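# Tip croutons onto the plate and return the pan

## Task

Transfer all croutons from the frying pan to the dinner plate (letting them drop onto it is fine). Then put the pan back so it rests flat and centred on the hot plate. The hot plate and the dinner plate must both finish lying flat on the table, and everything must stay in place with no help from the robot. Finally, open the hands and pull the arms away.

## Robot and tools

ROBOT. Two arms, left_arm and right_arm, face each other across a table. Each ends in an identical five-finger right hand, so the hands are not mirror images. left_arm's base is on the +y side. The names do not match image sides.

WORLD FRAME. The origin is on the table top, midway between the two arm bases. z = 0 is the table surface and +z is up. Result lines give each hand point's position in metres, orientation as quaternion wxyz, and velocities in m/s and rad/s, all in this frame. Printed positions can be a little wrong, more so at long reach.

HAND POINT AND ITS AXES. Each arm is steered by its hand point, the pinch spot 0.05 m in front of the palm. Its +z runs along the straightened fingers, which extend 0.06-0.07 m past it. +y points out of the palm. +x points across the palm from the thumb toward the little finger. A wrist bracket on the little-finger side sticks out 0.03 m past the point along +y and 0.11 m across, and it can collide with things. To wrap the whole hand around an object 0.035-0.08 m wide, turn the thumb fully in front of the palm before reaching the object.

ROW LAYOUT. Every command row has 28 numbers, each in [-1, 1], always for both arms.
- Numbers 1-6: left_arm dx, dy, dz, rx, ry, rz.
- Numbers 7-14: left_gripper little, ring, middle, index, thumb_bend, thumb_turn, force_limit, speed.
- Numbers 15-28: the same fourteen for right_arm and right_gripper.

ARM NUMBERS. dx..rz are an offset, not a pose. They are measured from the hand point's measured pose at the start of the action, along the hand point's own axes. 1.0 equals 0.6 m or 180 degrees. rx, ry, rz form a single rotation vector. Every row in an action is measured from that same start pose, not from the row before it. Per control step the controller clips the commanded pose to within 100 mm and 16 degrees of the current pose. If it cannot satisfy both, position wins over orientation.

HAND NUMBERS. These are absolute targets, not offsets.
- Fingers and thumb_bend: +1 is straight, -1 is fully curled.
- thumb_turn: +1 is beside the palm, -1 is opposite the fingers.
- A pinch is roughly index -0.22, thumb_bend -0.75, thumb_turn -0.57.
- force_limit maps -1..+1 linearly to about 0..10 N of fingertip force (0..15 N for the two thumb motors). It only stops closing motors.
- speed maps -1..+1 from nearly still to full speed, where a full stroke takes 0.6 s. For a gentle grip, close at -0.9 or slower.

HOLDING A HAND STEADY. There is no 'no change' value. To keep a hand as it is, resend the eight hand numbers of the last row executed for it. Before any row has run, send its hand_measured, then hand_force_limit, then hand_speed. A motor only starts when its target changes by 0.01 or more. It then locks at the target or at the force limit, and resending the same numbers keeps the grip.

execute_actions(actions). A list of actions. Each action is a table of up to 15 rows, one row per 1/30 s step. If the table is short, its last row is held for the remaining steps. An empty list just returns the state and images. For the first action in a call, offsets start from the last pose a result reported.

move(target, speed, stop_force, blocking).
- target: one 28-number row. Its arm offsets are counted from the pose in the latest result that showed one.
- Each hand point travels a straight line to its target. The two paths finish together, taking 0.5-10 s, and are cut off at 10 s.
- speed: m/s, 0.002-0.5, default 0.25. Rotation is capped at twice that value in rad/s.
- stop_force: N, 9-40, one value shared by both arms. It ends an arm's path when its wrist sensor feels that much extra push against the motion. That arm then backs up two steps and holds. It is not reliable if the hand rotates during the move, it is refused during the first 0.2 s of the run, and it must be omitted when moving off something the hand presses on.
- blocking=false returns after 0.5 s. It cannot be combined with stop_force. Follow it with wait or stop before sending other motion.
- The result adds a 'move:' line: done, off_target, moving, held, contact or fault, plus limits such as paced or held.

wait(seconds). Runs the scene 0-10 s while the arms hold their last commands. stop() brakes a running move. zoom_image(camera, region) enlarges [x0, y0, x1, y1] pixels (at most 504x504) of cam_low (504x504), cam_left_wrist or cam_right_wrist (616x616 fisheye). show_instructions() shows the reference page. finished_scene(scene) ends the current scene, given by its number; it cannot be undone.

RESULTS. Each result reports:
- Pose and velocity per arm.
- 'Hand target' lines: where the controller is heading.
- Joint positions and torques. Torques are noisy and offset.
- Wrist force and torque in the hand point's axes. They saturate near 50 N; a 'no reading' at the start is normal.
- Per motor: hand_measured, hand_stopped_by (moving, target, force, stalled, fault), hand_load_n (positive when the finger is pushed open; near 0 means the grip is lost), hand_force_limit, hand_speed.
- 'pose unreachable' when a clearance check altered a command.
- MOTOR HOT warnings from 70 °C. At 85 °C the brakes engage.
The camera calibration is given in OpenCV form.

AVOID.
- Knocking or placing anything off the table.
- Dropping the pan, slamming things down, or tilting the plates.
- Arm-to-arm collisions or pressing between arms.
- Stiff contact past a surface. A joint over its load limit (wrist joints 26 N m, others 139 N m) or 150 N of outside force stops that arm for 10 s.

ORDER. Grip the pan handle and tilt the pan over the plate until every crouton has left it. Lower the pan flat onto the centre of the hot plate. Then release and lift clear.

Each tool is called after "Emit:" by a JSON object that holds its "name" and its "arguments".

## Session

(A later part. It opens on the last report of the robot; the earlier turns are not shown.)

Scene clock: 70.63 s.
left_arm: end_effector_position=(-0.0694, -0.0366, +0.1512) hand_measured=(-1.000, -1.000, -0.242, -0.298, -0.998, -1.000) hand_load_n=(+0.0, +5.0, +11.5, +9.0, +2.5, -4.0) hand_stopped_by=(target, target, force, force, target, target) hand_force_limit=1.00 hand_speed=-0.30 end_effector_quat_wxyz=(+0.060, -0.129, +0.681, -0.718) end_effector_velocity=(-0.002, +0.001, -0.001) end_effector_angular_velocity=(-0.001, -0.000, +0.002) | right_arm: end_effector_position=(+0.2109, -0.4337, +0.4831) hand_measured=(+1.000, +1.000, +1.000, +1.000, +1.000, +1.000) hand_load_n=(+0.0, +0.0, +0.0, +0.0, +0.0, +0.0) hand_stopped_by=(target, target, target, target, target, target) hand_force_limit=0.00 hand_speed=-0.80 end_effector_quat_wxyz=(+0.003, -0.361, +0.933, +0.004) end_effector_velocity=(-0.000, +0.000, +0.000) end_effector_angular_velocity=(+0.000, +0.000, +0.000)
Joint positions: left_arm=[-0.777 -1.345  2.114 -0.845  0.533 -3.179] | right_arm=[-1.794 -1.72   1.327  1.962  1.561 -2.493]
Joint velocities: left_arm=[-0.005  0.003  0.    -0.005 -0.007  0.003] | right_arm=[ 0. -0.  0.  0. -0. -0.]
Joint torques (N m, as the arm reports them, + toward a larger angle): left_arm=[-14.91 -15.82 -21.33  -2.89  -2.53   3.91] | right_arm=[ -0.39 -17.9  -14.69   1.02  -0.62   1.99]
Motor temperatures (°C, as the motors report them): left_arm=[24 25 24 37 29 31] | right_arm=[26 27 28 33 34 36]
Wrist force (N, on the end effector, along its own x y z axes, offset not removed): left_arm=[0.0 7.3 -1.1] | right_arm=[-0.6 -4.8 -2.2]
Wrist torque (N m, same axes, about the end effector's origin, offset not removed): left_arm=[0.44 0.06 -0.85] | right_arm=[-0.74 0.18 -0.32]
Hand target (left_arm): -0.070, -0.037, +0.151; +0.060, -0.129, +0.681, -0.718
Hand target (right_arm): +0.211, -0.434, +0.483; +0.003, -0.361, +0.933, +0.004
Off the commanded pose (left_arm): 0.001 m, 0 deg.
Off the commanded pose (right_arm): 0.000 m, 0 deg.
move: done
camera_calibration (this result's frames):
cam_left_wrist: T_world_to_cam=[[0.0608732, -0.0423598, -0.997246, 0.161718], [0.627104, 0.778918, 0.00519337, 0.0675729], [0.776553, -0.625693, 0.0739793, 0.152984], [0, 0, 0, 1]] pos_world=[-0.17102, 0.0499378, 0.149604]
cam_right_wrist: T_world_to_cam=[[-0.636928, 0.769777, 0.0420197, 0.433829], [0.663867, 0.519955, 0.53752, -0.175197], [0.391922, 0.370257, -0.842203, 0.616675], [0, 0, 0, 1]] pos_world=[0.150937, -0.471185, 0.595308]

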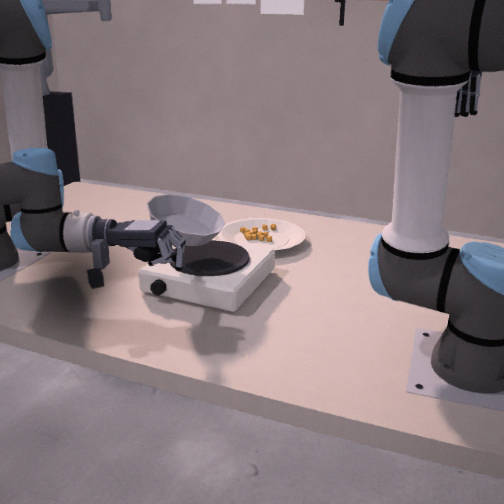

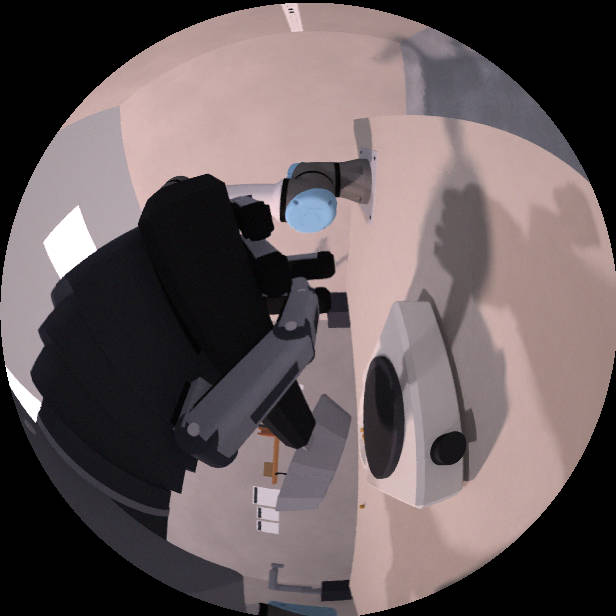

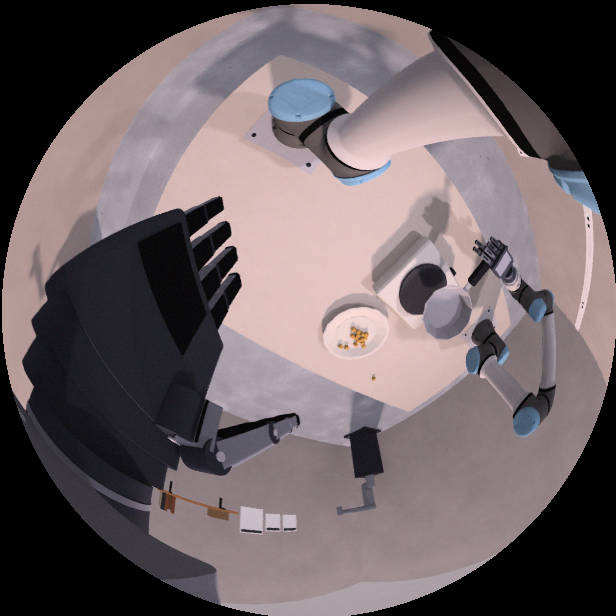

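Emit:
{"name": "move", "arguments": {"target": [0.035,0.065,0,0.03,0.095,0,-1,-1,-1,-1,-1,-1,1,-0.3,0,0,0,0,0,0,1,1,1,1,1,1,0,-0.8], "speed": 0.05}}

Emit:
{"name": "move", "arguments": {"target": [0,0.03,0,0,0,0,-1,-1,-1,-1,-1,-1,1,-0.3,0,0,0,0,0,0,1,1,1,1,1,1,0,-0.8], "speed": 0.012, "stop_force": 12}}

Emit:
{"name": "zoom_image", "arguments": {"camera": "cam_low", "region": [60,170,320,340]}}

Scene clock: 75.07 s.
left_arm: end_effector_position=(-0.0930, -0.0445, +0.1147) hand_measured=(-1.000, -1.000, -0.242, -0.298, -0.998, -1.000) hand_load_n=(+0.0, +5.0, +11.5, +9.0, +2.5, -4.0) hand_stopped_by=(target, target, force, force, target, target) hand_force_limit=1.00 hand_speed=-0.30 end_effector_quat_wxyz=(-0.035, -0.018, +0.649, -0.760) end_effector_velocity=(-0.001, -0.000, -0.003) end_effector_angular_velocity=(-0.006, -0.003, -0.016) | right_arm: end_effector_position=(+0.2109, -0.4337, +0.4831) hand_measured=(+1.000, +1.000, +1.000, +1.000, +1.000, +1.000) hand_load_n=(+0.0, +0.0, +0.0, +0.0, +0.0, +0.0) hand_stopped_by=(target, target, target, target, target, target) hand_force_limit=0.00 hand_speed=-0.80 end_effector_quat_wxyz=(+0.003, -0.361, +0.933, +0.004) end_effector_velocity=(-0.000, -0.000, +0.000) end_effector_angular_velocity=(-0.001, -0.000, -0.000)
Joint positions: left_arm=[-0.708 -1.266  2.283 -1.219  0.9   -3.089] | right_arm=[-1.794 -1.72   1.327  1.962  1.561 -2.493]
Joint velocities: left_arm=[ 0.005  0.009  0.007 -0.02   0.022  0.002] | right_arm=[-0.    -0.    -0.     0.     0.001  0.   ]
Joint torques (N m, as the arm reports them, + toward a larger angle): left_arm=[ 15.3  -15.97  -5.73  -4.47   2.91   4.  ] | right_arm=[ -0.08 -17.71 -14.66   1.11  -0.62   2.02]
Motor temperatures (°C, as the motors report them): left_arm=[24 25 24 37 29 31] | right_arm=[26 27 28 33 34 36]
Wrist force (N, on the end effector, along its own x y z axes, offset not removed): left_arm=[-0.2 7.0 -2.0] | right_arm=[-2.6 -1.7 -3.7]
Wrist torque (N m, same axes, about the end effector's origin, offset not removed): left_arm=[0.29 -0.02 -0.84] | right_arm=[-0.13 0.55 -0.04]
Hand target (left_arm): -0.093, -0.045, +0.114; +0.036, +0.018, -0.648, +0.760
Hand target (right_arm): +0.211, -0.434, +0.483; +0.003, -0.361, +0.933, +0.004
Off the commanded pose (left_arm): 0.000 m, 0 deg.
Off the commanded pose (right_arm): 0.000 m, 0 deg.
move: done
camera_calibration (this result's frames):
cam_left_wrist: T_world_to_cam=[[0.0728183, -0.176737, -0.981561, 0.119808], [0.821561, 0.568613, -0.041434, 0.102757], [0.565451, -0.803395, 0.186605, 0.128558], [0, 0, 0, 1]] pos_world=[-0.165838, 0.066028, 0.0978673]
cam_right_wrist: T_world_to_cam=[[-0.636928, 0.769777, 0.0420199, 0.433829], [0.663867, 0.519955, 0.53752, -0.175197], [0.391922, 0.370257, -0.842203, 0.616675], [0, 0, 0, 1]] pos_world=[0.150937, -0.471185, 0.595308]

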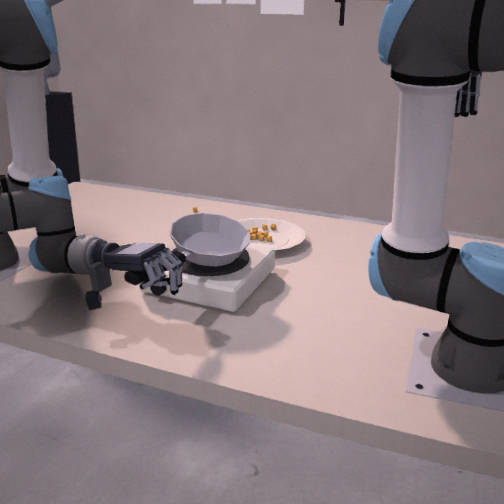

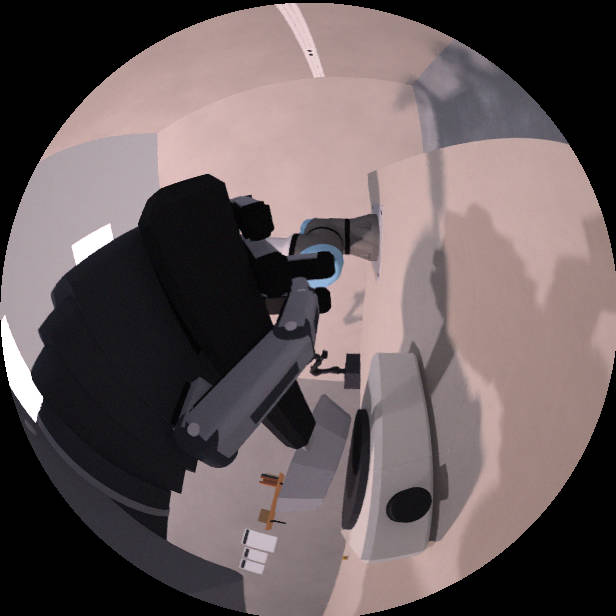

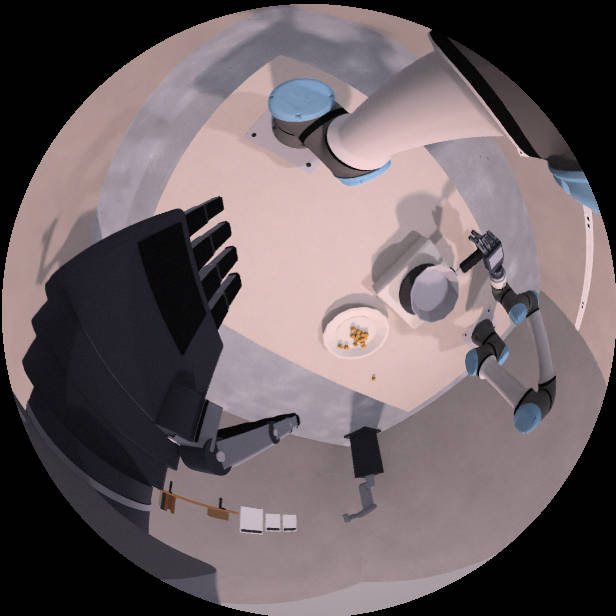

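Scene clock: 76.83 s.
left_arm: end_effector_position=(-0.0943, -0.0473, +0.0973) hand_measured=(-1.000, -1.000, -0.242, -0.298, -0.998, -1.000) hand_load_n=(+0.0, +0.5, +11.5, +9.0, +2.5, -4.0) hand_stopped_by=(target, target, force, force, target, target) hand_force_limit=1.00 hand_speed=-0.30 end_effector_quat_wxyz=(-0.035, -0.018, +0.649, -0.760) end_effector_velocity=(+0.000, -0.001, -0.003) end_effector_angular_velocity=(-0.000, +0.001, +0.002) | right_arm: end_effector_position=(+0.2109, -0.4337, +0.4831) hand_measured=(+1.000, +1.000, +1.000, +1.000, +1.000, +1.000) hand_load_n=(+0.0, +0.0, +0.0, +0.0, +0.0, +0.0) hand_stopped_by=(target, target, target, target, target, target) hand_force_limit=0.00 hand_speed=-0.80 end_effector_quat_wxyz=(+0.003, -0.361, +0.933, +0.004) end_effector_velocity=(+0.000, -0.000, +0.000) end_effector_angular_velocity=(-0.000, -0.000, -0.000)
Joint positions: left_arm=[-0.705 -1.215  2.283 -1.271  0.902 -3.089] | right_arm=[-1.794 -1.72   1.327  1.962  1.561 -2.493]
Joint velocities: left_arm=[ 0.001  0.008 -0.    -0.008 -0.001 -0.   ] | right_arm=[-0.     0.    -0.001 -0.     0.    -0.   ]
Joint torques (N m, as the arm reports them, + toward a larger angle): left_arm=[ 15.22 -18.48 -18.82  -5.     3.    -1.66] | right_arm=[ -0.13 -17.72 -14.53   1.14  -0.58   2.  ]
Motor temperatures (°C, as the motors report them): left_arm=[24 25 24 37 29 31] | right_arm=[26 27 28 33 34 36]
Wrist force (N, on the end effector, along its own x y z axes, offset not removed): left_arm=[-0.6 5.4 -1.6] | right_arm=[-2.5 -2.6 -4.0]
Wrist torque (N m, same axes, about the end effector's origin, offset not removed): left_arm=[0.30 -0.02 -0.72] | right_arm=[-0.26 0.51 -0.22]
Hand target (left_arm): -0.094, -0.047, +0.097; +0.035, +0.018, -0.649, +0.760
Hand target (right_arm): +0.211, -0.434, +0.483; +0.003, -0.361, +0.933, +0.004
Off the commanded pose (left_arm): 0.000 m, 0 deg.
Off the commanded pose (right_arm): 0.000 m, 0 deg.
move: done
camera_calibration (this result's frames):
cam_left_wrist: T_world_to_cam=[[0.0728156, -0.176671, -0.981573, 0.102374], [0.821558, 0.56862, -0.0413993, 0.104714], [0.565456, -0.803404, 0.18655, 0.13034], [0, 0, 0, 1]] pos_world=[-0.167185, 0.0632592, 0.0805074]
cam_right_wrist: T_world_to_cam=[[-0.636928, 0.769777, 0.0420198, 0.433829], [0.663867, 0.519955, 0.53752, -0.175197], [0.391922, 0.370258, -0.842203, 0.616675], [0, 0, 0, 1]] pos_world=[0.150937, -0.471185, 0.595308]

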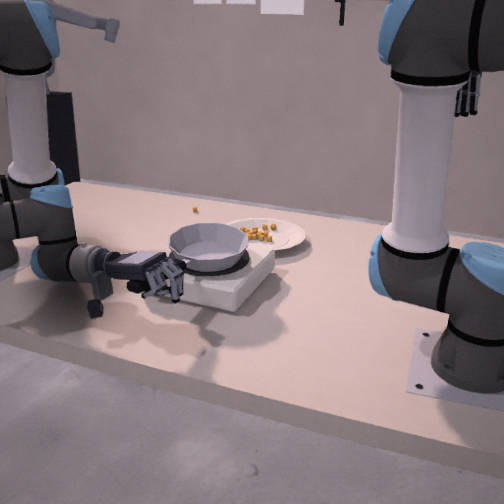

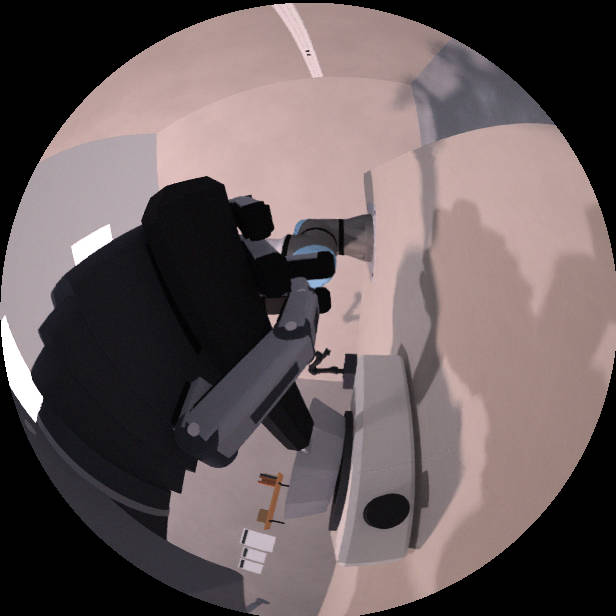

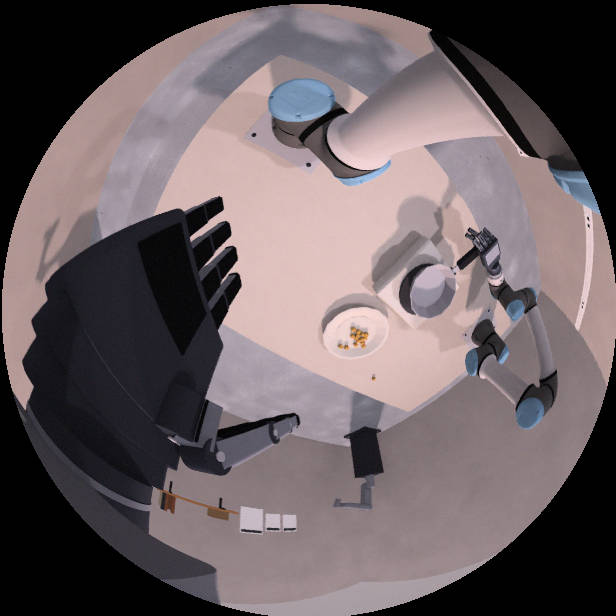

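Region (60, 170, 320, 340) of cam_low's 504x504 image, scaled by 1.938, with more detail than that image has; it fills the top 330 rows of this view, and the rest is white.

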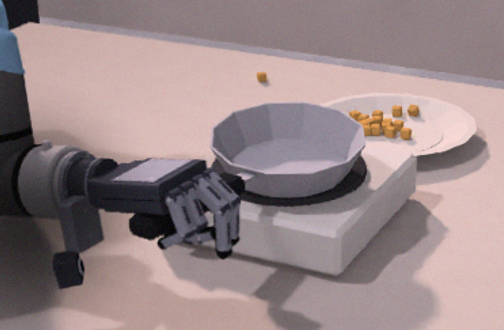

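Handle too low; raise a bit, shift +x 1.5 cm.

Emit:
{"name": "move", "arguments": {"target": [-0.025,-0.018,0,0,0,-0.02,-1,-1,-1,-1,-1,-1,1,-0.3,0,0,0,0,0,0,1,1,1,1,1,1,0,-0.8], "speed": 0.02}}

Emit:
{"name": "move", "arguments": {"target": [0,0,0,0,0,0,1,1,1,1,0.8,-1,1,-0.3,0,0,0,0,0,0,1,1,1,1,1,1,0,-0.8]}}

Emit:
{"name": "move", "arguments": {"target": [0,-0.06,-0.13,0,0,0,1,1,1,1,0.8,-1,1,-0.3,0,0,0,0,0,0,1,1,1,1,1,1,0,-0.8], "speed": 0.06}}

Emit:
{"name": "move", "arguments": {"target": [0,-0.25,0,0,0,0,1,1,1,1,0.8,-1,1,-0.3,0,0,0,0,0,0,1,1,1,1,1,1,0,-0.8]}}

Scene clock: 79.70 s.
left_arm: end_effector_position=(-0.0788, -0.0460, +0.1067) hand_measured=(-1.000, -1.000, -0.242, -0.298, -0.998, -1.000) hand_load_n=(+0.0, +2.0, +11.5, +9.0, +2.5, -4.0) hand_stopped_by=(target, target, force, force, target, target) hand_force_limit=1.00 hand_speed=-0.30 end_effector_quat_wxyz=(-0.058, -0.038, +0.648, -0.759) end_effector_velocity=(+0.003, +0.000, +0.001) end_effector_angular_velocity=(+0.001, +0.008, -0.001) | right_arm: end_effector_position=(+0.2109, -0.4337, +0.4831) hand_measured=(+1.000, +1.000, +1.000, +1.000, +1.000, +1.000) hand_load_n=(+0.0, +0.0, +0.0, +0.0, +0.0, +0.0) hand_stopped_by=(target, target, target, target, target, target) hand_force_limit=0.00 hand_speed=-0.80 end_effector_quat_wxyz=(+0.003, -0.361, +0.933, +0.004) end_effector_velocity=(+0.000, -0.000, +0.000) end_effector_angular_velocity=(-0.000, -0.001, +0.000)
Joint positions: left_arm=[-0.665 -1.256  2.297 -1.238  0.941 -3.161] | right_arm=[-1.794 -1.72   1.327  1.962  1.561 -2.493]
Joint velocities: left_arm=[ 0.007 -0.006  0.002  0.006  0.007 -0.011] | right_arm=[ 0.     0.    -0.001 -0.     0.    -0.   ]
Joint torques (N m, as the arm reports them, + toward a larger angle): left_arm=[ 15.41 -31.15  -5.67   0.1    2.66  -1.56] | right_arm=[ -0.13 -17.36 -14.93   0.98  -0.66   2.03]
Motor temperatures (°C, as the motors report them): left_arm=[24 25 24 37 29 31] | right_arm=[26 27 28 33 34 36]
Wrist force (N, on the end effector, along its own x y z axes, offset not removed): left_arm=[-0.7 6.6 -1.4] | right_arm=[-2.0 -5.2 -0.5]
Wrist torque (N m, same axes, about the end effector's origin, offset not removed): left_arm=[0.50 0.21 -0.70] | right_arm=[-0.91 0.33 -0.12]
Hand target (left_arm): -0.079, -0.046, +0.107; +0.059, +0.039, -0.648, +0.758
Hand target (right_arm): +0.211, -0.434, +0.483; +0.003, -0.361, +0.933, +0.004
Off the commanded pose (left_arm): 0.000 m, 0 deg.
Off the commanded pose (right_arm): 0.000 m, 0 deg.
move: done
camera_calibration (this result's frames):
cam_left_wrist: T_world_to_cam=[[0.0111534, -0.17602, -0.984323, 0.106087], [0.822989, 0.560729, -0.090946, 0.096689], [0.567947, -0.809073, 0.151116, 0.124599], [0, 0, 0, 1]] pos_world=[-0.151523, 0.0652668, 0.0943882]
cam_right_wrist: T_world_to_cam=[[-0.636928, 0.769777, 0.0420201, 0.433828], [0.663867, 0.519955, 0.53752, -0.175197], [0.391922, 0.370258, -0.842203, 0.616675], [0, 0, 0, 1]] pos_world=[0.150937, -0.471185, 0.595308]

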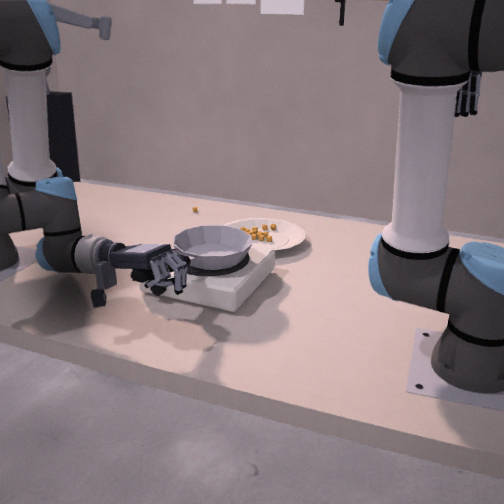

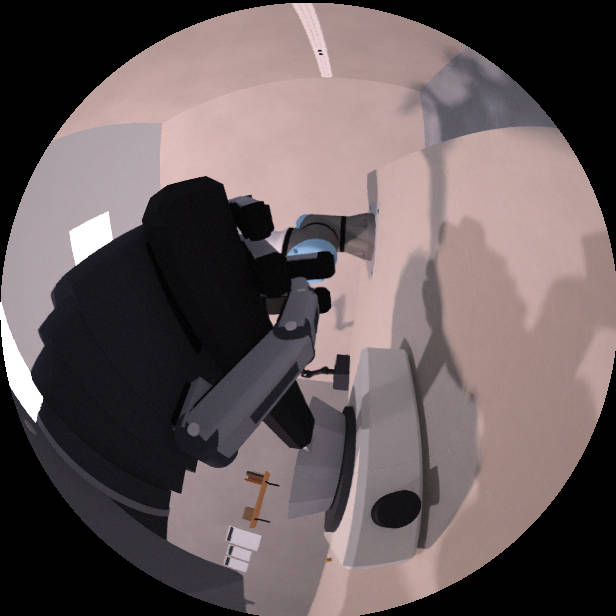

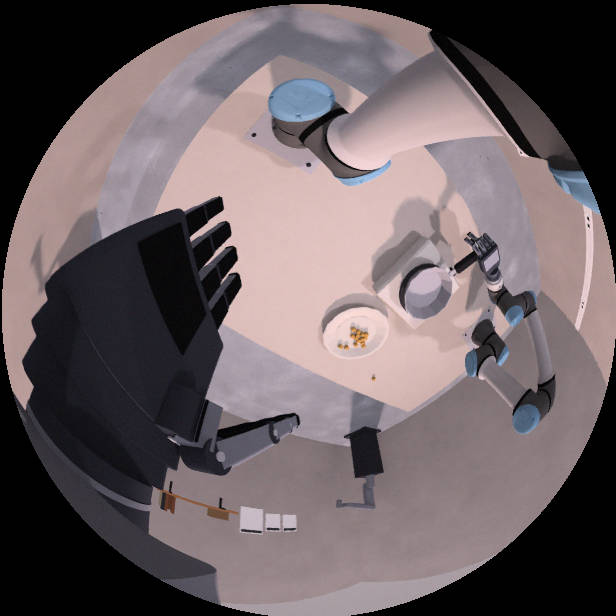

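Scene clock: 82.43 s.
left_arm: end_effector_position=(-0.0788, -0.0460, +0.1067) hand_measured=(+1.000, +1.000, +1.000, +1.000, +0.800, -1.000) hand_load_n=(+0.0, +0.0, +0.0, +0.0, +0.0, +0.0) hand_stopped_by=(target, target, target, target, target, target) hand_force_limit=1.00 hand_speed=-0.30 end_effector_quat_wxyz=(-0.058, -0.038, +0.648, -0.759) end_effector_velocity=(+0.000, +0.000, +0.000) end_effector_angular_velocity=(-0.000, -0.000, +0.001) | right_arm: end_effector_position=(+0.2109, -0.4337, +0.4831) hand_measured=(+1.000, +1.000, +1.000, +1.000, +1.000, +1.000) hand_load_n=(+0.0, +0.0, +0.0, +0.0, +0.0, +0.0) hand_stopped_by=(target, target, target, target, target, target) hand_force_limit=0.00 hand_speed=-0.80 end_effector_quat_wxyz=(+0.003, -0.361, +0.933, +0.004) end_effector_velocity=(-0.000, -0.000, +0.000) end_effector_angular_velocity=(-0.001, -0.000, +0.001)
Joint positions: left_arm=[-0.665 -1.256  2.297 -1.238  0.941 -3.161] | right_arm=[-1.794 -1.72   1.327  1.962  1.561 -2.493]
Joint velocities: left_arm=[ 0.    -0.     0.     0.    -0.001  0.   ] | right_arm=[-0.    -0.    -0.     0.     0.001 -0.001]
Joint torques (N m, as the arm reports them, + toward a larger angle): left_arm=[-17.   -15.96 -17.    -3.96  -2.07   2.75] | right_arm=[ -0.04 -17.41 -14.72   1.05  -0.59   2.03]
Motor temperatures (°C, as the motors report them): left_arm=[24 25 24 37 29 31] | right_arm=[26 27 28 33 34 36]
Wrist force (N, on the end effector, along its own x y z axes, offset not removed): left_arm=[-0.5 -0.7 -1.7] | right_arm=[0.4 -2.5 -3.0]
Wrist torque (N m, same axes, about the end effector's origin, offset not removed): left_arm=[-0.06 0.30 0.06] | right_arm=[-0.42 -0.03 0.04]
Hand target (left_arm): -0.079, -0.046, +0.107; +0.058, +0.038, -0.648, +0.759
Hand target (right_arm): +0.211, -0.434, +0.483; +0.003, -0.361, +0.933, +0.004
Off the commanded pose (left_arm): 0.000 m, 0 deg.
Off the commanded pose (right_arm): 0.000 m, 0 deg.
move: done
camera_calibration (this result's frames):
cam_left_wrist: T_world_to_cam=[[0.0111536, -0.17602, -0.984323, 0.106087], [0.822988, 0.560731, -0.0909462, 0.0966887], [0.567949, -0.809072, 0.151116, 0.124599], [0, 0, 0, 1]] pos_world=[-0.151523, 0.0652666, 0.0943881]
cam_right_wrist: T_world_to_cam=[[-0.636928, 0.769777, 0.0420199, 0.433829], [0.663867, 0.519954, 0.53752, -0.175197], [0.391922, 0.370257, -0.842203, 0.616675], [0, 0, 0, 1]] pos_world=[0.150937, -0.471185, 0.595308]

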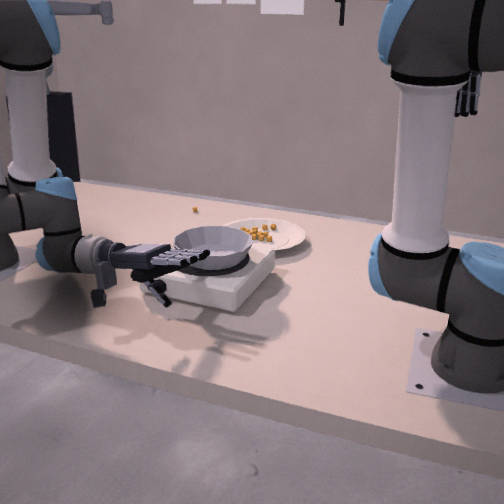

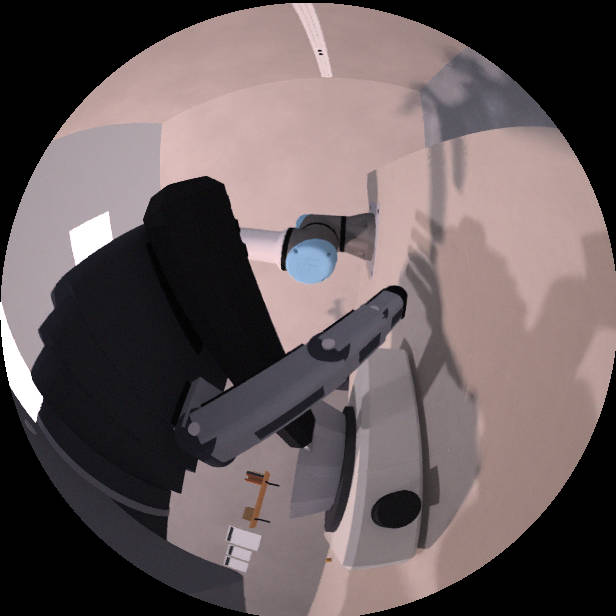

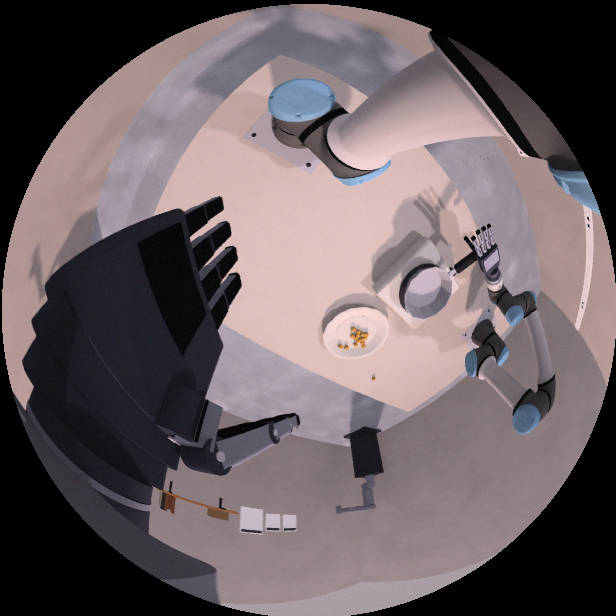

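Scene clock: 84.37 s.
left_arm: end_effector_position=(-0.0725, +0.0362, +0.1293) hand_measured=(+1.000, +1.000, +1.000, +1.000, +0.800, -1.000) hand_load_n=(+0.0, +0.0, +0.0, +0.0, +0.0, +0.0) hand_stopped_by=(target, target, target, target, target, target) hand_force_limit=1.00 hand_speed=-0.30 end_effector_quat_wxyz=(-0.058, -0.038, +0.648, -0.759) end_effector_velocity=(-0.000, +0.003, +0.001) end_effector_angular_velocity=(+0.000, -0.000, -0.001) | right_arm: end_effector_position=(+0.2109, -0.4337, +0.4831) hand_measured=(+1.000, +1.000, +1.000, +1.000, +1.000, +1.000) hand_load_n=(+0.0, +0.0, +0.0, +0.0, +0.0, +0.0) hand_stopped_by=(target, target, target, target, target, target) hand_force_limit=0.00 hand_speed=-0.80 end_effector_quat_wxyz=(+0.003, -0.361, +0.933, +0.004) end_effector_velocity=(+0.000, -0.000, -0.000) end_effector_angular_velocity=(-0.000, +0.000, +0.000)
Joint positions: left_arm=[-0.831 -1.484  2.512 -1.255  0.779 -3.115] | right_arm=[-1.794 -1.72   1.327  1.962  1.561 -2.493]
Joint velocities: left_arm=[-0.008 -0.009  0.006  0.001 -0.006  0.002] | right_arm=[-0.  0.  0. -0.  0. -0.]
Joint torques (N m, as the arm reports them, + toward a larger angle): left_arm=[-16.29 -22.75  -5.25   0.51  -2.24   2.75] | right_arm=[ -0.61 -17.14 -14.56   1.17  -0.58   2.07]
Motor temperatures (°C, as the motors report them): left_arm=[24 25 24 37 29 31] | right_arm=[26 27 28 33 34 36]
Wrist force (N, on the end effector, along its own x y z axes, offset not removed): left_arm=[0.6 2.1 -1.0] | right_arm=[2.6 -5.4 -4.1]
Wrist torque (N m, same axes, about the end effector's origin, offset not removed): left_arm=[0.22 0.08 0.19] | right_arm=[-0.88 -0.11 0.08]
Hand target (left_arm): -0.072, +0.037, +0.129; +0.058, +0.038, -0.648, +0.759
Hand target (right_arm): +0.211, -0.434, +0.483; +0.003, -0.361, +0.933, +0.004
Off the commanded pose (left_arm): 0.000 m, 0 deg.
Off the commanded pose (right_arm): 0.000 m, 0 deg.
move: done
camera_calibration (this result's frames):
cam_left_wrist: T_world_to_cam=[[0.0113501, -0.176266, -0.984277, 0.142783], [0.823042, 0.560657, -0.0909128, 0.0474589], [0.567867, -0.80907, 0.151438, 0.184021], [0, 0, 0, 1]] pos_world=[-0.145181, 0.147446, 0.116985]
cam_right_wrist: T_world_to_cam=[[-0.636928, 0.769777, 0.0420197, 0.433829], [0.663867, 0.519954, 0.53752, -0.175198], [0.391923, 0.370257, -0.842203, 0.616675], [0, 0, 0, 1]] pos_world=[0.150937, -0.471185, 0.595308]

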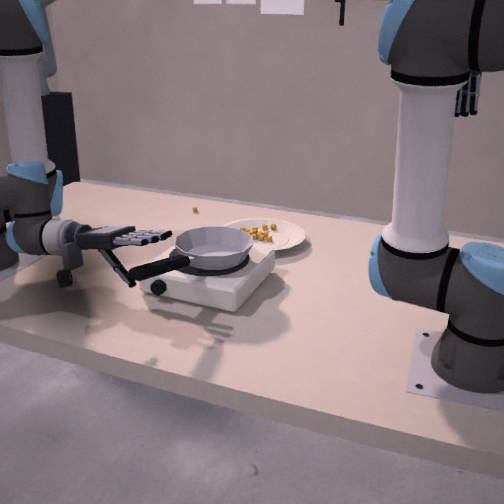

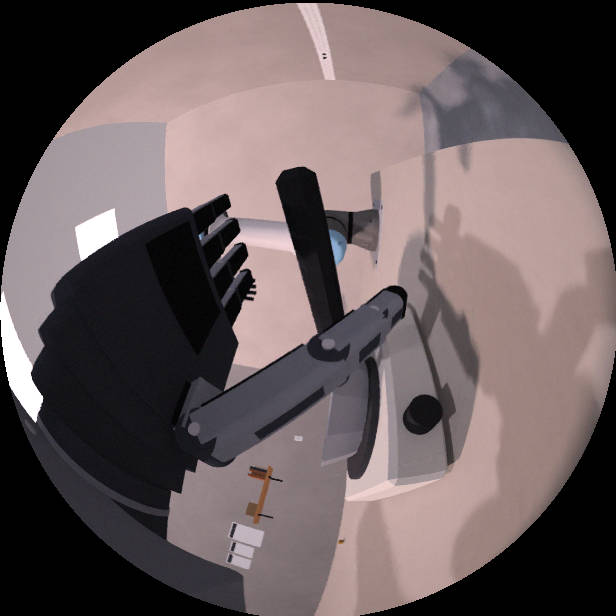

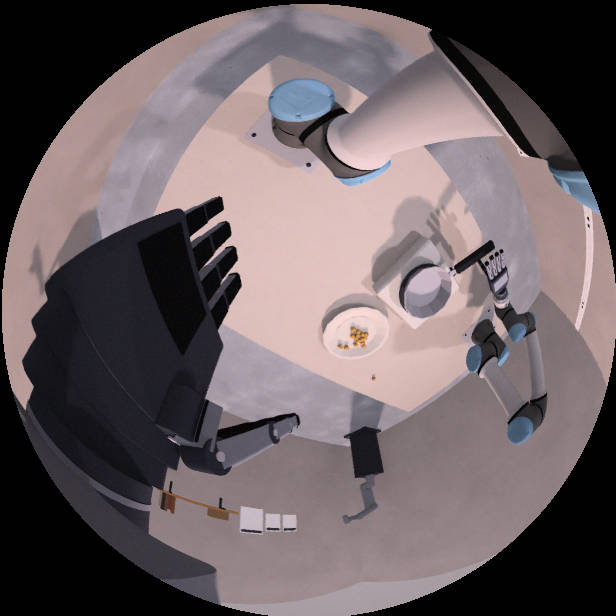

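Scene clock: 85.70 s.
left_arm: end_effector_position=(-0.0519, +0.0593, +0.2755) hand_measured=(+1.000, +1.000, +1.000, +1.000, +0.800, -1.000) hand_load_n=(+0.0, +0.0, +0.0, +0.0, +0.0, +0.0) hand_stopped_by=(target, target, target, target, target, target) hand_force_limit=1.00 hand_speed=-0.30 end_effector_quat_wxyz=(-0.058, -0.038, +0.647, -0.759) end_effector_velocity=(+0.000, +0.001, +0.002) end_effector_angular_velocity=(+0.008, +0.001, -0.001) | right_arm: end_effector_position=(+0.2109, -0.4337, +0.4831) hand_measured=(+1.000, +1.000, +1.000, +1.000, +1.000, +1.000) hand_load_n=(+0.0, +0.0, +0.0, +0.0, +0.0, +0.0) hand_stopped_by=(target, target, target, target, target, target) hand_force_limit=0.00 hand_speed=-0.80 end_effector_quat_wxyz=(+0.003, -0.361, +0.933, +0.004) end_effector_velocity=(-0.000, -0.000, +0.000) end_effector_angular_velocity=(-0.000, -0.001, +0.001)
Joint positions: left_arm=[-0.844 -1.931  2.364 -0.664  0.766 -3.109] | right_arm=[-1.794 -1.72   1.327  1.962  1.561 -2.493]
Joint velocities: left_arm=[-0.001 -0.007 -0.009  0.028 -0.002 -0.009] | right_arm=[-0.    -0.    -0.    -0.     0.    -0.001]
Joint torques (N m, as the arm reports them, + toward a larger angle): left_arm=[-15.13 -11.68 -26.67   0.51  -2.47  -2.89] | right_arm=[ -0.07 -18.15 -14.52   1.09  -0.63   1.97]
Motor temperatures (°C, as the motors report them): left_arm=[24 25 24 37 29 31] | right_arm=[26 27 28 33 34 36]
Wrist force (N, on the end effector, along its own x y z axes, offset not removed): left_arm=[-0.5 -0.6 -0.4] | right_arm=[-0.7 -3.9 0.1]
Wrist torque (N m, same axes, about the end effector's origin, offset not removed): left_arm=[-0.18 0.22 0.07] | right_arm=[-0.61 0.22 0.00]
Hand target (left_arm): -0.052, +0.059, +0.276; +0.058, +0.038, -0.648, +0.759
Hand target (right_arm): +0.211, -0.434, +0.483; +0.003, -0.361, +0.933, +0.004
Off the commanded pose (left_arm): 0.001 m, 0 deg.
Off the commanded pose (right_arm): 0.000 m, 0 deg.
move: done
camera_calibration (this result's frames):
cam_left_wrist: T_world_to_cam=[[0.0114584, -0.177429, -0.984067, 0.290517], [0.822913, 0.560748, -0.0915221, 0.0309553], [0.568052, -0.808753, 0.152434, 0.168557], [0, 0, 0, 1]] pos_world=[-0.124551, 0.170509, 0.263028]
cam_right_wrist: T_world_to_cam=[[-0.636928, 0.769777, 0.0420199, 0.433829], [0.663867, 0.519955, 0.53752, -0.175197], [0.391922, 0.370258, -0.842203, 0.616675], [0, 0, 0, 1]] pos_world=[0.150937, -0.471185, 0.595308]

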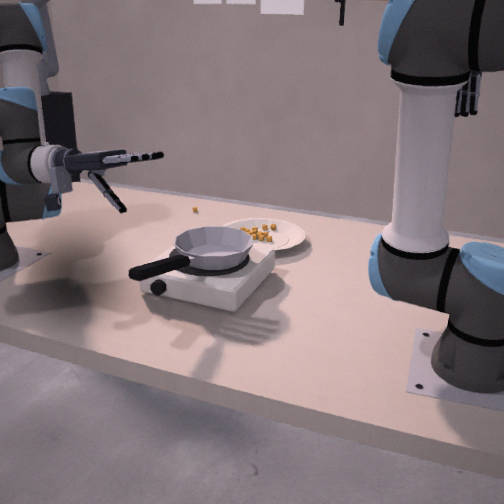

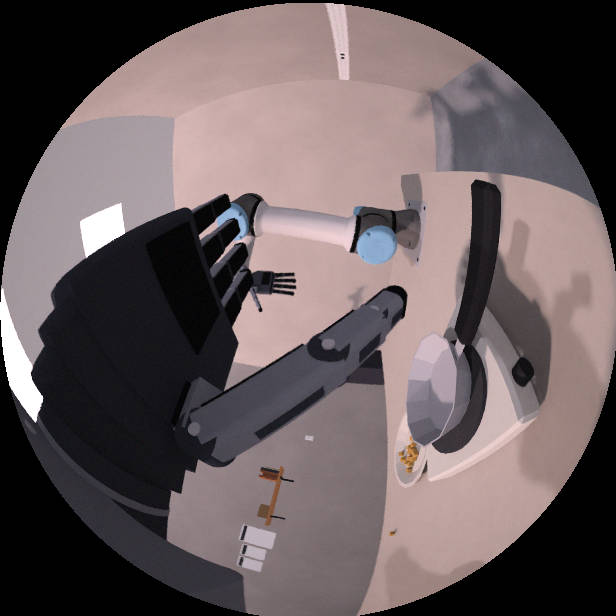

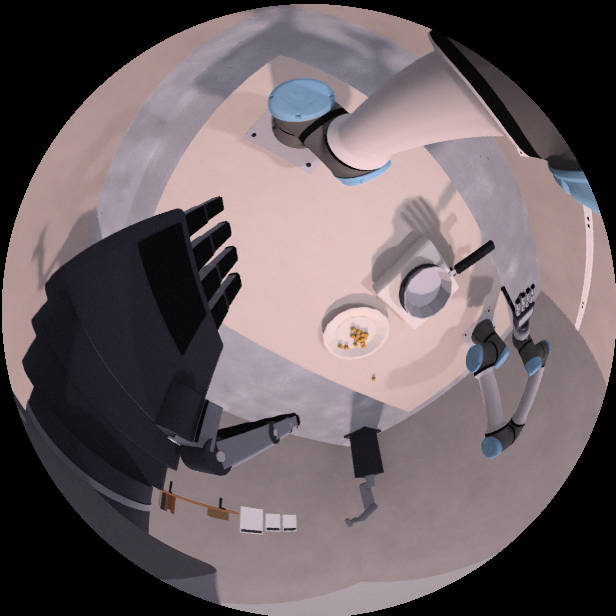

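Emit:
{"name": "move", "arguments": {"target": [-0.955,0.02,-0.345,0,-0.33,0,1,1,1,0.2,-0.75,-0.57,-0.3,0.3,0,0,0,0,0,0,1,1,1,1,1,1,0,-0.8]}}

Emit:
{"name": "move", "arguments": {"target": [0,0.1,0,-0.2,0,0,1,1,1,0.2,-0.75,-0.57,-0.3,0.3,-0.281,0.497,0.53,0,0,0.235,1,1,1,1,1,1,0,-0.8], "speed": 0.2}}

Scene clock: 90.73 s.
left_arm: end_effector_position=(+0.5161, +0.2402, +0.1544) hand_measured=(+1.000, +1.000, +1.000, +0.200, -0.750, -0.570) hand_load_n=(+0.0, +0.0, +0.0, +0.0, +0.0, +0.0) hand_stopped_by=(target, target, target, target, target, target) hand_force_limit=-0.30 hand_speed=0.30 end_effector_quat_wxyz=(-0.269, +0.410, -0.591, +0.640) end_effector_velocity=(+0.003, -0.000, -0.000) end_effector_angular_velocity=(-0.000, +0.000, +0.002) | right_arm: end_effector_position=(+0.2109, -0.4337, +0.4831) hand_measured=(+1.000, +1.000, +1.000, +1.000, +1.000, +1.000) hand_load_n=(+0.0, +0.0, +0.0, +0.0, +0.0, +0.0) hand_stopped_by=(target, target, target, target, target, target) hand_force_limit=0.00 hand_speed=-0.80 end_effector_quat_wxyz=(+0.003, -0.361, +0.933, +0.004) end_effector_velocity=(+0.000, +0.000, -0.000) end_effector_angular_velocity=(+0.000, +0.001, +0.001)
Joint positions: left_arm=[ 0.543 -1.48   2.197 -0.678  1.118 -3.367] | right_arm=[-1.794 -1.72   1.327  1.962  1.561 -2.493]
Joint velocities: left_arm=[ 0.005  0.006 -0.006  0.     0.003 -0.   ] | right_arm=[ 0.     0.     0.001 -0.    -0.    -0.001]
Joint torques (N m, as the arm reports them, + toward a larger angle): left_arm=[ 13.64  -8.75 -22.44   0.83   2.28  -2.71] | right_arm=[ -0.48 -17.65 -15.58   1.03  -0.58   2.07]
Motor temperatures (°C, as the motors report them): left_arm=[24 25 24 37 29 31] | right_arm=[26 27 28 33 34 36]
Wrist force (N, on the end effector, along its own x y z axes, offset not removed): left_arm=[-0.6 1.2 -0.1] | right_arm=[-1.2 -4.6 -0.2]
Wrist torque (N m, same axes, about the end effector's origin, offset not removed): left_arm=[0.06 0.28 0.11] | right_arm=[-0.83 0.28 -0.09]
Hand target (left_arm): +0.516, +0.240, +0.154; +0.269, -0.410, +0.591, -0.640
Hand target (right_arm): +0.211, -0.434, +0.483; +0.003, -0.361, +0.933, +0.004
Off the commanded pose (left_arm): 0.002 m, 0 deg.
Off the commanded pose (right_arm): 0.000 m, 0 deg.
move: done
camera_calibration (this result's frames):
cam_left_wrist: T_world_to_cam=[[-0.0448788, -0.0400461, -0.998189, 0.19518], [-0.0580665, 0.997611, -0.0374122, -0.207517], [0.997303, 0.0562824, -0.0470969, -0.38781], [0, 0, 0, 1]] pos_world=[0.383474, 0.236665, 0.168799]
cam_right_wrist: T_world_to_cam=[[-0.636928, 0.769777, 0.0420199, 0.433829], [0.663867, 0.519954, 0.53752, -0.175198], [0.391922, 0.370257, -0.842203, 0.616675], [0, 0, 0, 1]] pos_world=[0.150937, -0.471185, 0.595308]

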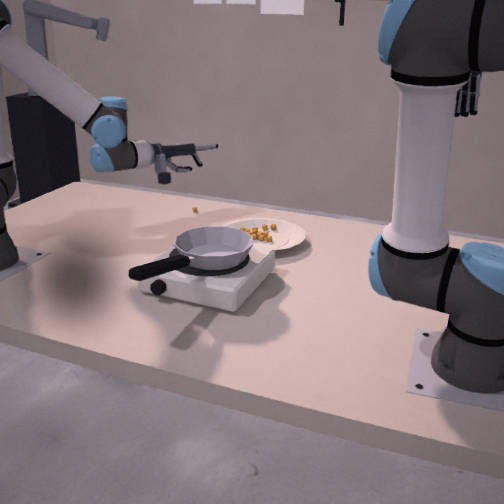

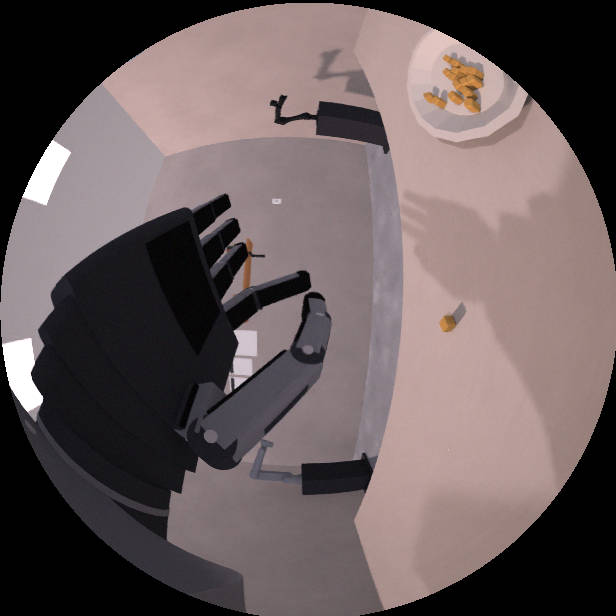

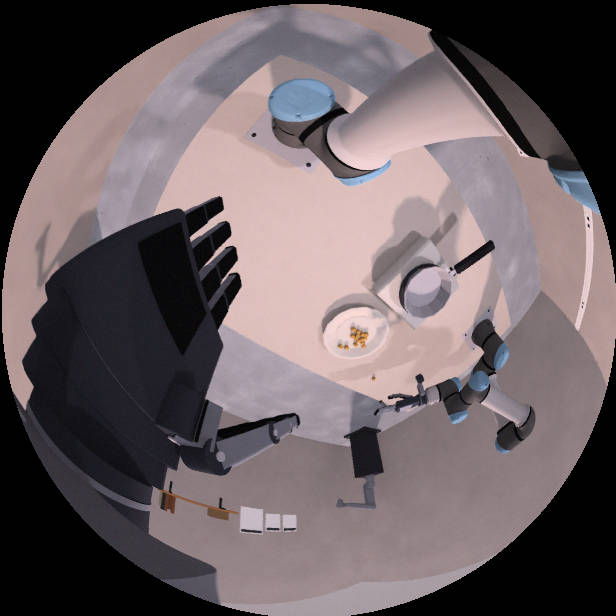

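Scene clock: 93.77 s.
left_arm: end_effector_position=(+0.5076, +0.2309, +0.0961) hand_measured=(+1.000, +1.000, +1.000, +0.200, -0.750, -0.570) hand_load_n=(+0.0, +0.0, +0.0, +0.0, +0.0, +0.0) hand_stopped_by=(target, target, target, target, target, target) hand_force_limit=-0.30 hand_speed=0.30 end_effector_quat_wxyz=(-0.130, +0.474, -0.760, +0.426) end_effector_velocity=(-0.000, -0.000, -0.000) end_effector_angular_velocity=(+0.001, +0.003, -0.002) | right_arm: end_effector_position=(+0.1365, -0.0964, +0.1684) hand_measured=(+1.000, +1.000, +1.000, +1.000, +1.000, +1.000) hand_load_n=(+0.0, +0.0, +0.0, +0.0, +0.0, +0.0) hand_stopped_by=(target, target, target, target, target, target) hand_force_limit=0.00 hand_speed=-0.80 end_effector_quat_wxyz=(+0.002, -0.000, +1.000, +0.005) end_effector_velocity=(-0.000, +0.002, -0.002) end_effector_angular_velocity=(-0.002, -0.000, -0.004)
Joint positions: left_arm=[ 0.668 -1.245  1.741  0.159  1.431 -3.511] | right_arm=[-0.561 -1.186  1.544  1.202  1.569 -0.522]
Joint velocities: left_arm=[ 0.001  0.002 -0.003  0.004  0.003  0.   ] | right_arm=[ 0.004  0.007 -0.005 -0.     0.002  0.008]
Joint torques (N m, as the arm reports them, + toward a larger angle): left_arm=[ 14.41 -20.54 -20.68   2.69   2.19  -2.59] | right_arm=[ 14.07 -23.13 -23.8    0.8    1.91   1.68]
Motor temperatures (°C, as the motors report them): left_arm=[24 25 24 37 29 31] | right_arm=[26 27 28 33 34 36]
Wrist force (N, on the end effector, along its own x y z axes, offset not removed): left_arm=[-2.1 0.5 -0.1] | right_arm=[-0.7 -2.7 -2.3]
Wrist torque (N m, same axes, about the end effector's origin, offset not removed): left_arm=[-0.06 0.48 0.02] | right_arm=[-0.46 0.20 -0.02]
Hand target (left_arm): +0.508, +0.231, +0.096; +0.130, -0.474, +0.760, -0.426
Hand target (right_arm): +0.136, -0.096, +0.168; +0.002, -0.000, +1.000, +0.005
Off the commanded pose (left_arm): 0.000 m, 0 deg.
Off the commanded pose (right_arm): 0.001 m, 0 deg.
move: done
camera_calibration (this result's frames):
cam_left_wrist: T_world_to_cam=[[-0.513774, 0.300082, -0.803733, 0.276982], [0.13455, 0.953424, 0.269961, -0.31805], [0.847309, 0.0305565, -0.530221, -0.253045], [0, 0, 0, 1]] pos_world=[0.399507, 0.227852, 0.174311]
cam_right_wrist: T_world_to_cam=[[0.0465189, 0.997832, 0.0465449, 0.0679086], [0.843232, -0.0642065, 0.533702, -0.212131], [0.535533, 0.0144209, -0.844391, 0.202442], [0, 0, 0, 1]] pos_world=[0.0673022, -0.084301, 0.280994]

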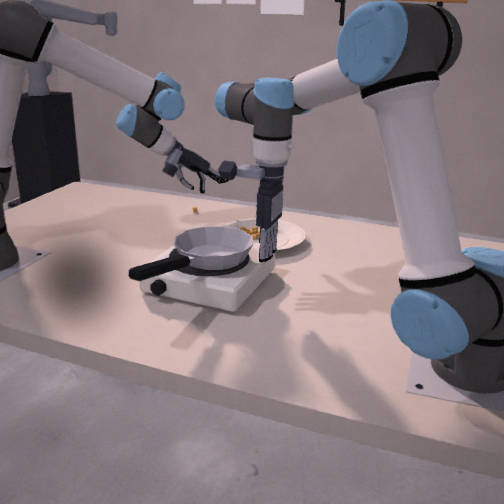

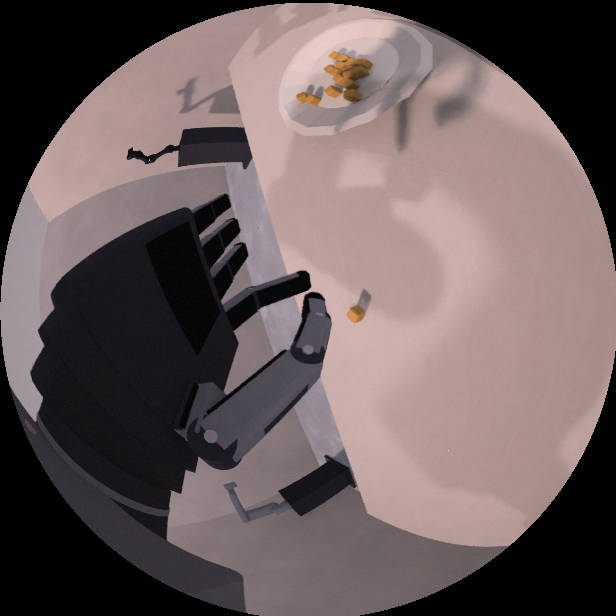

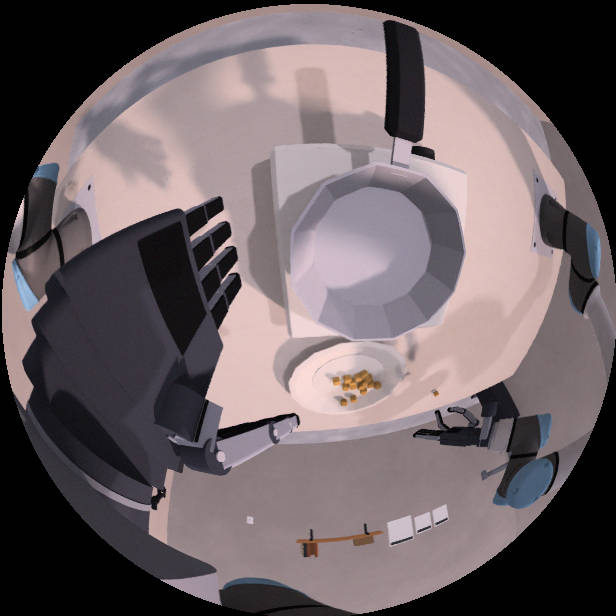

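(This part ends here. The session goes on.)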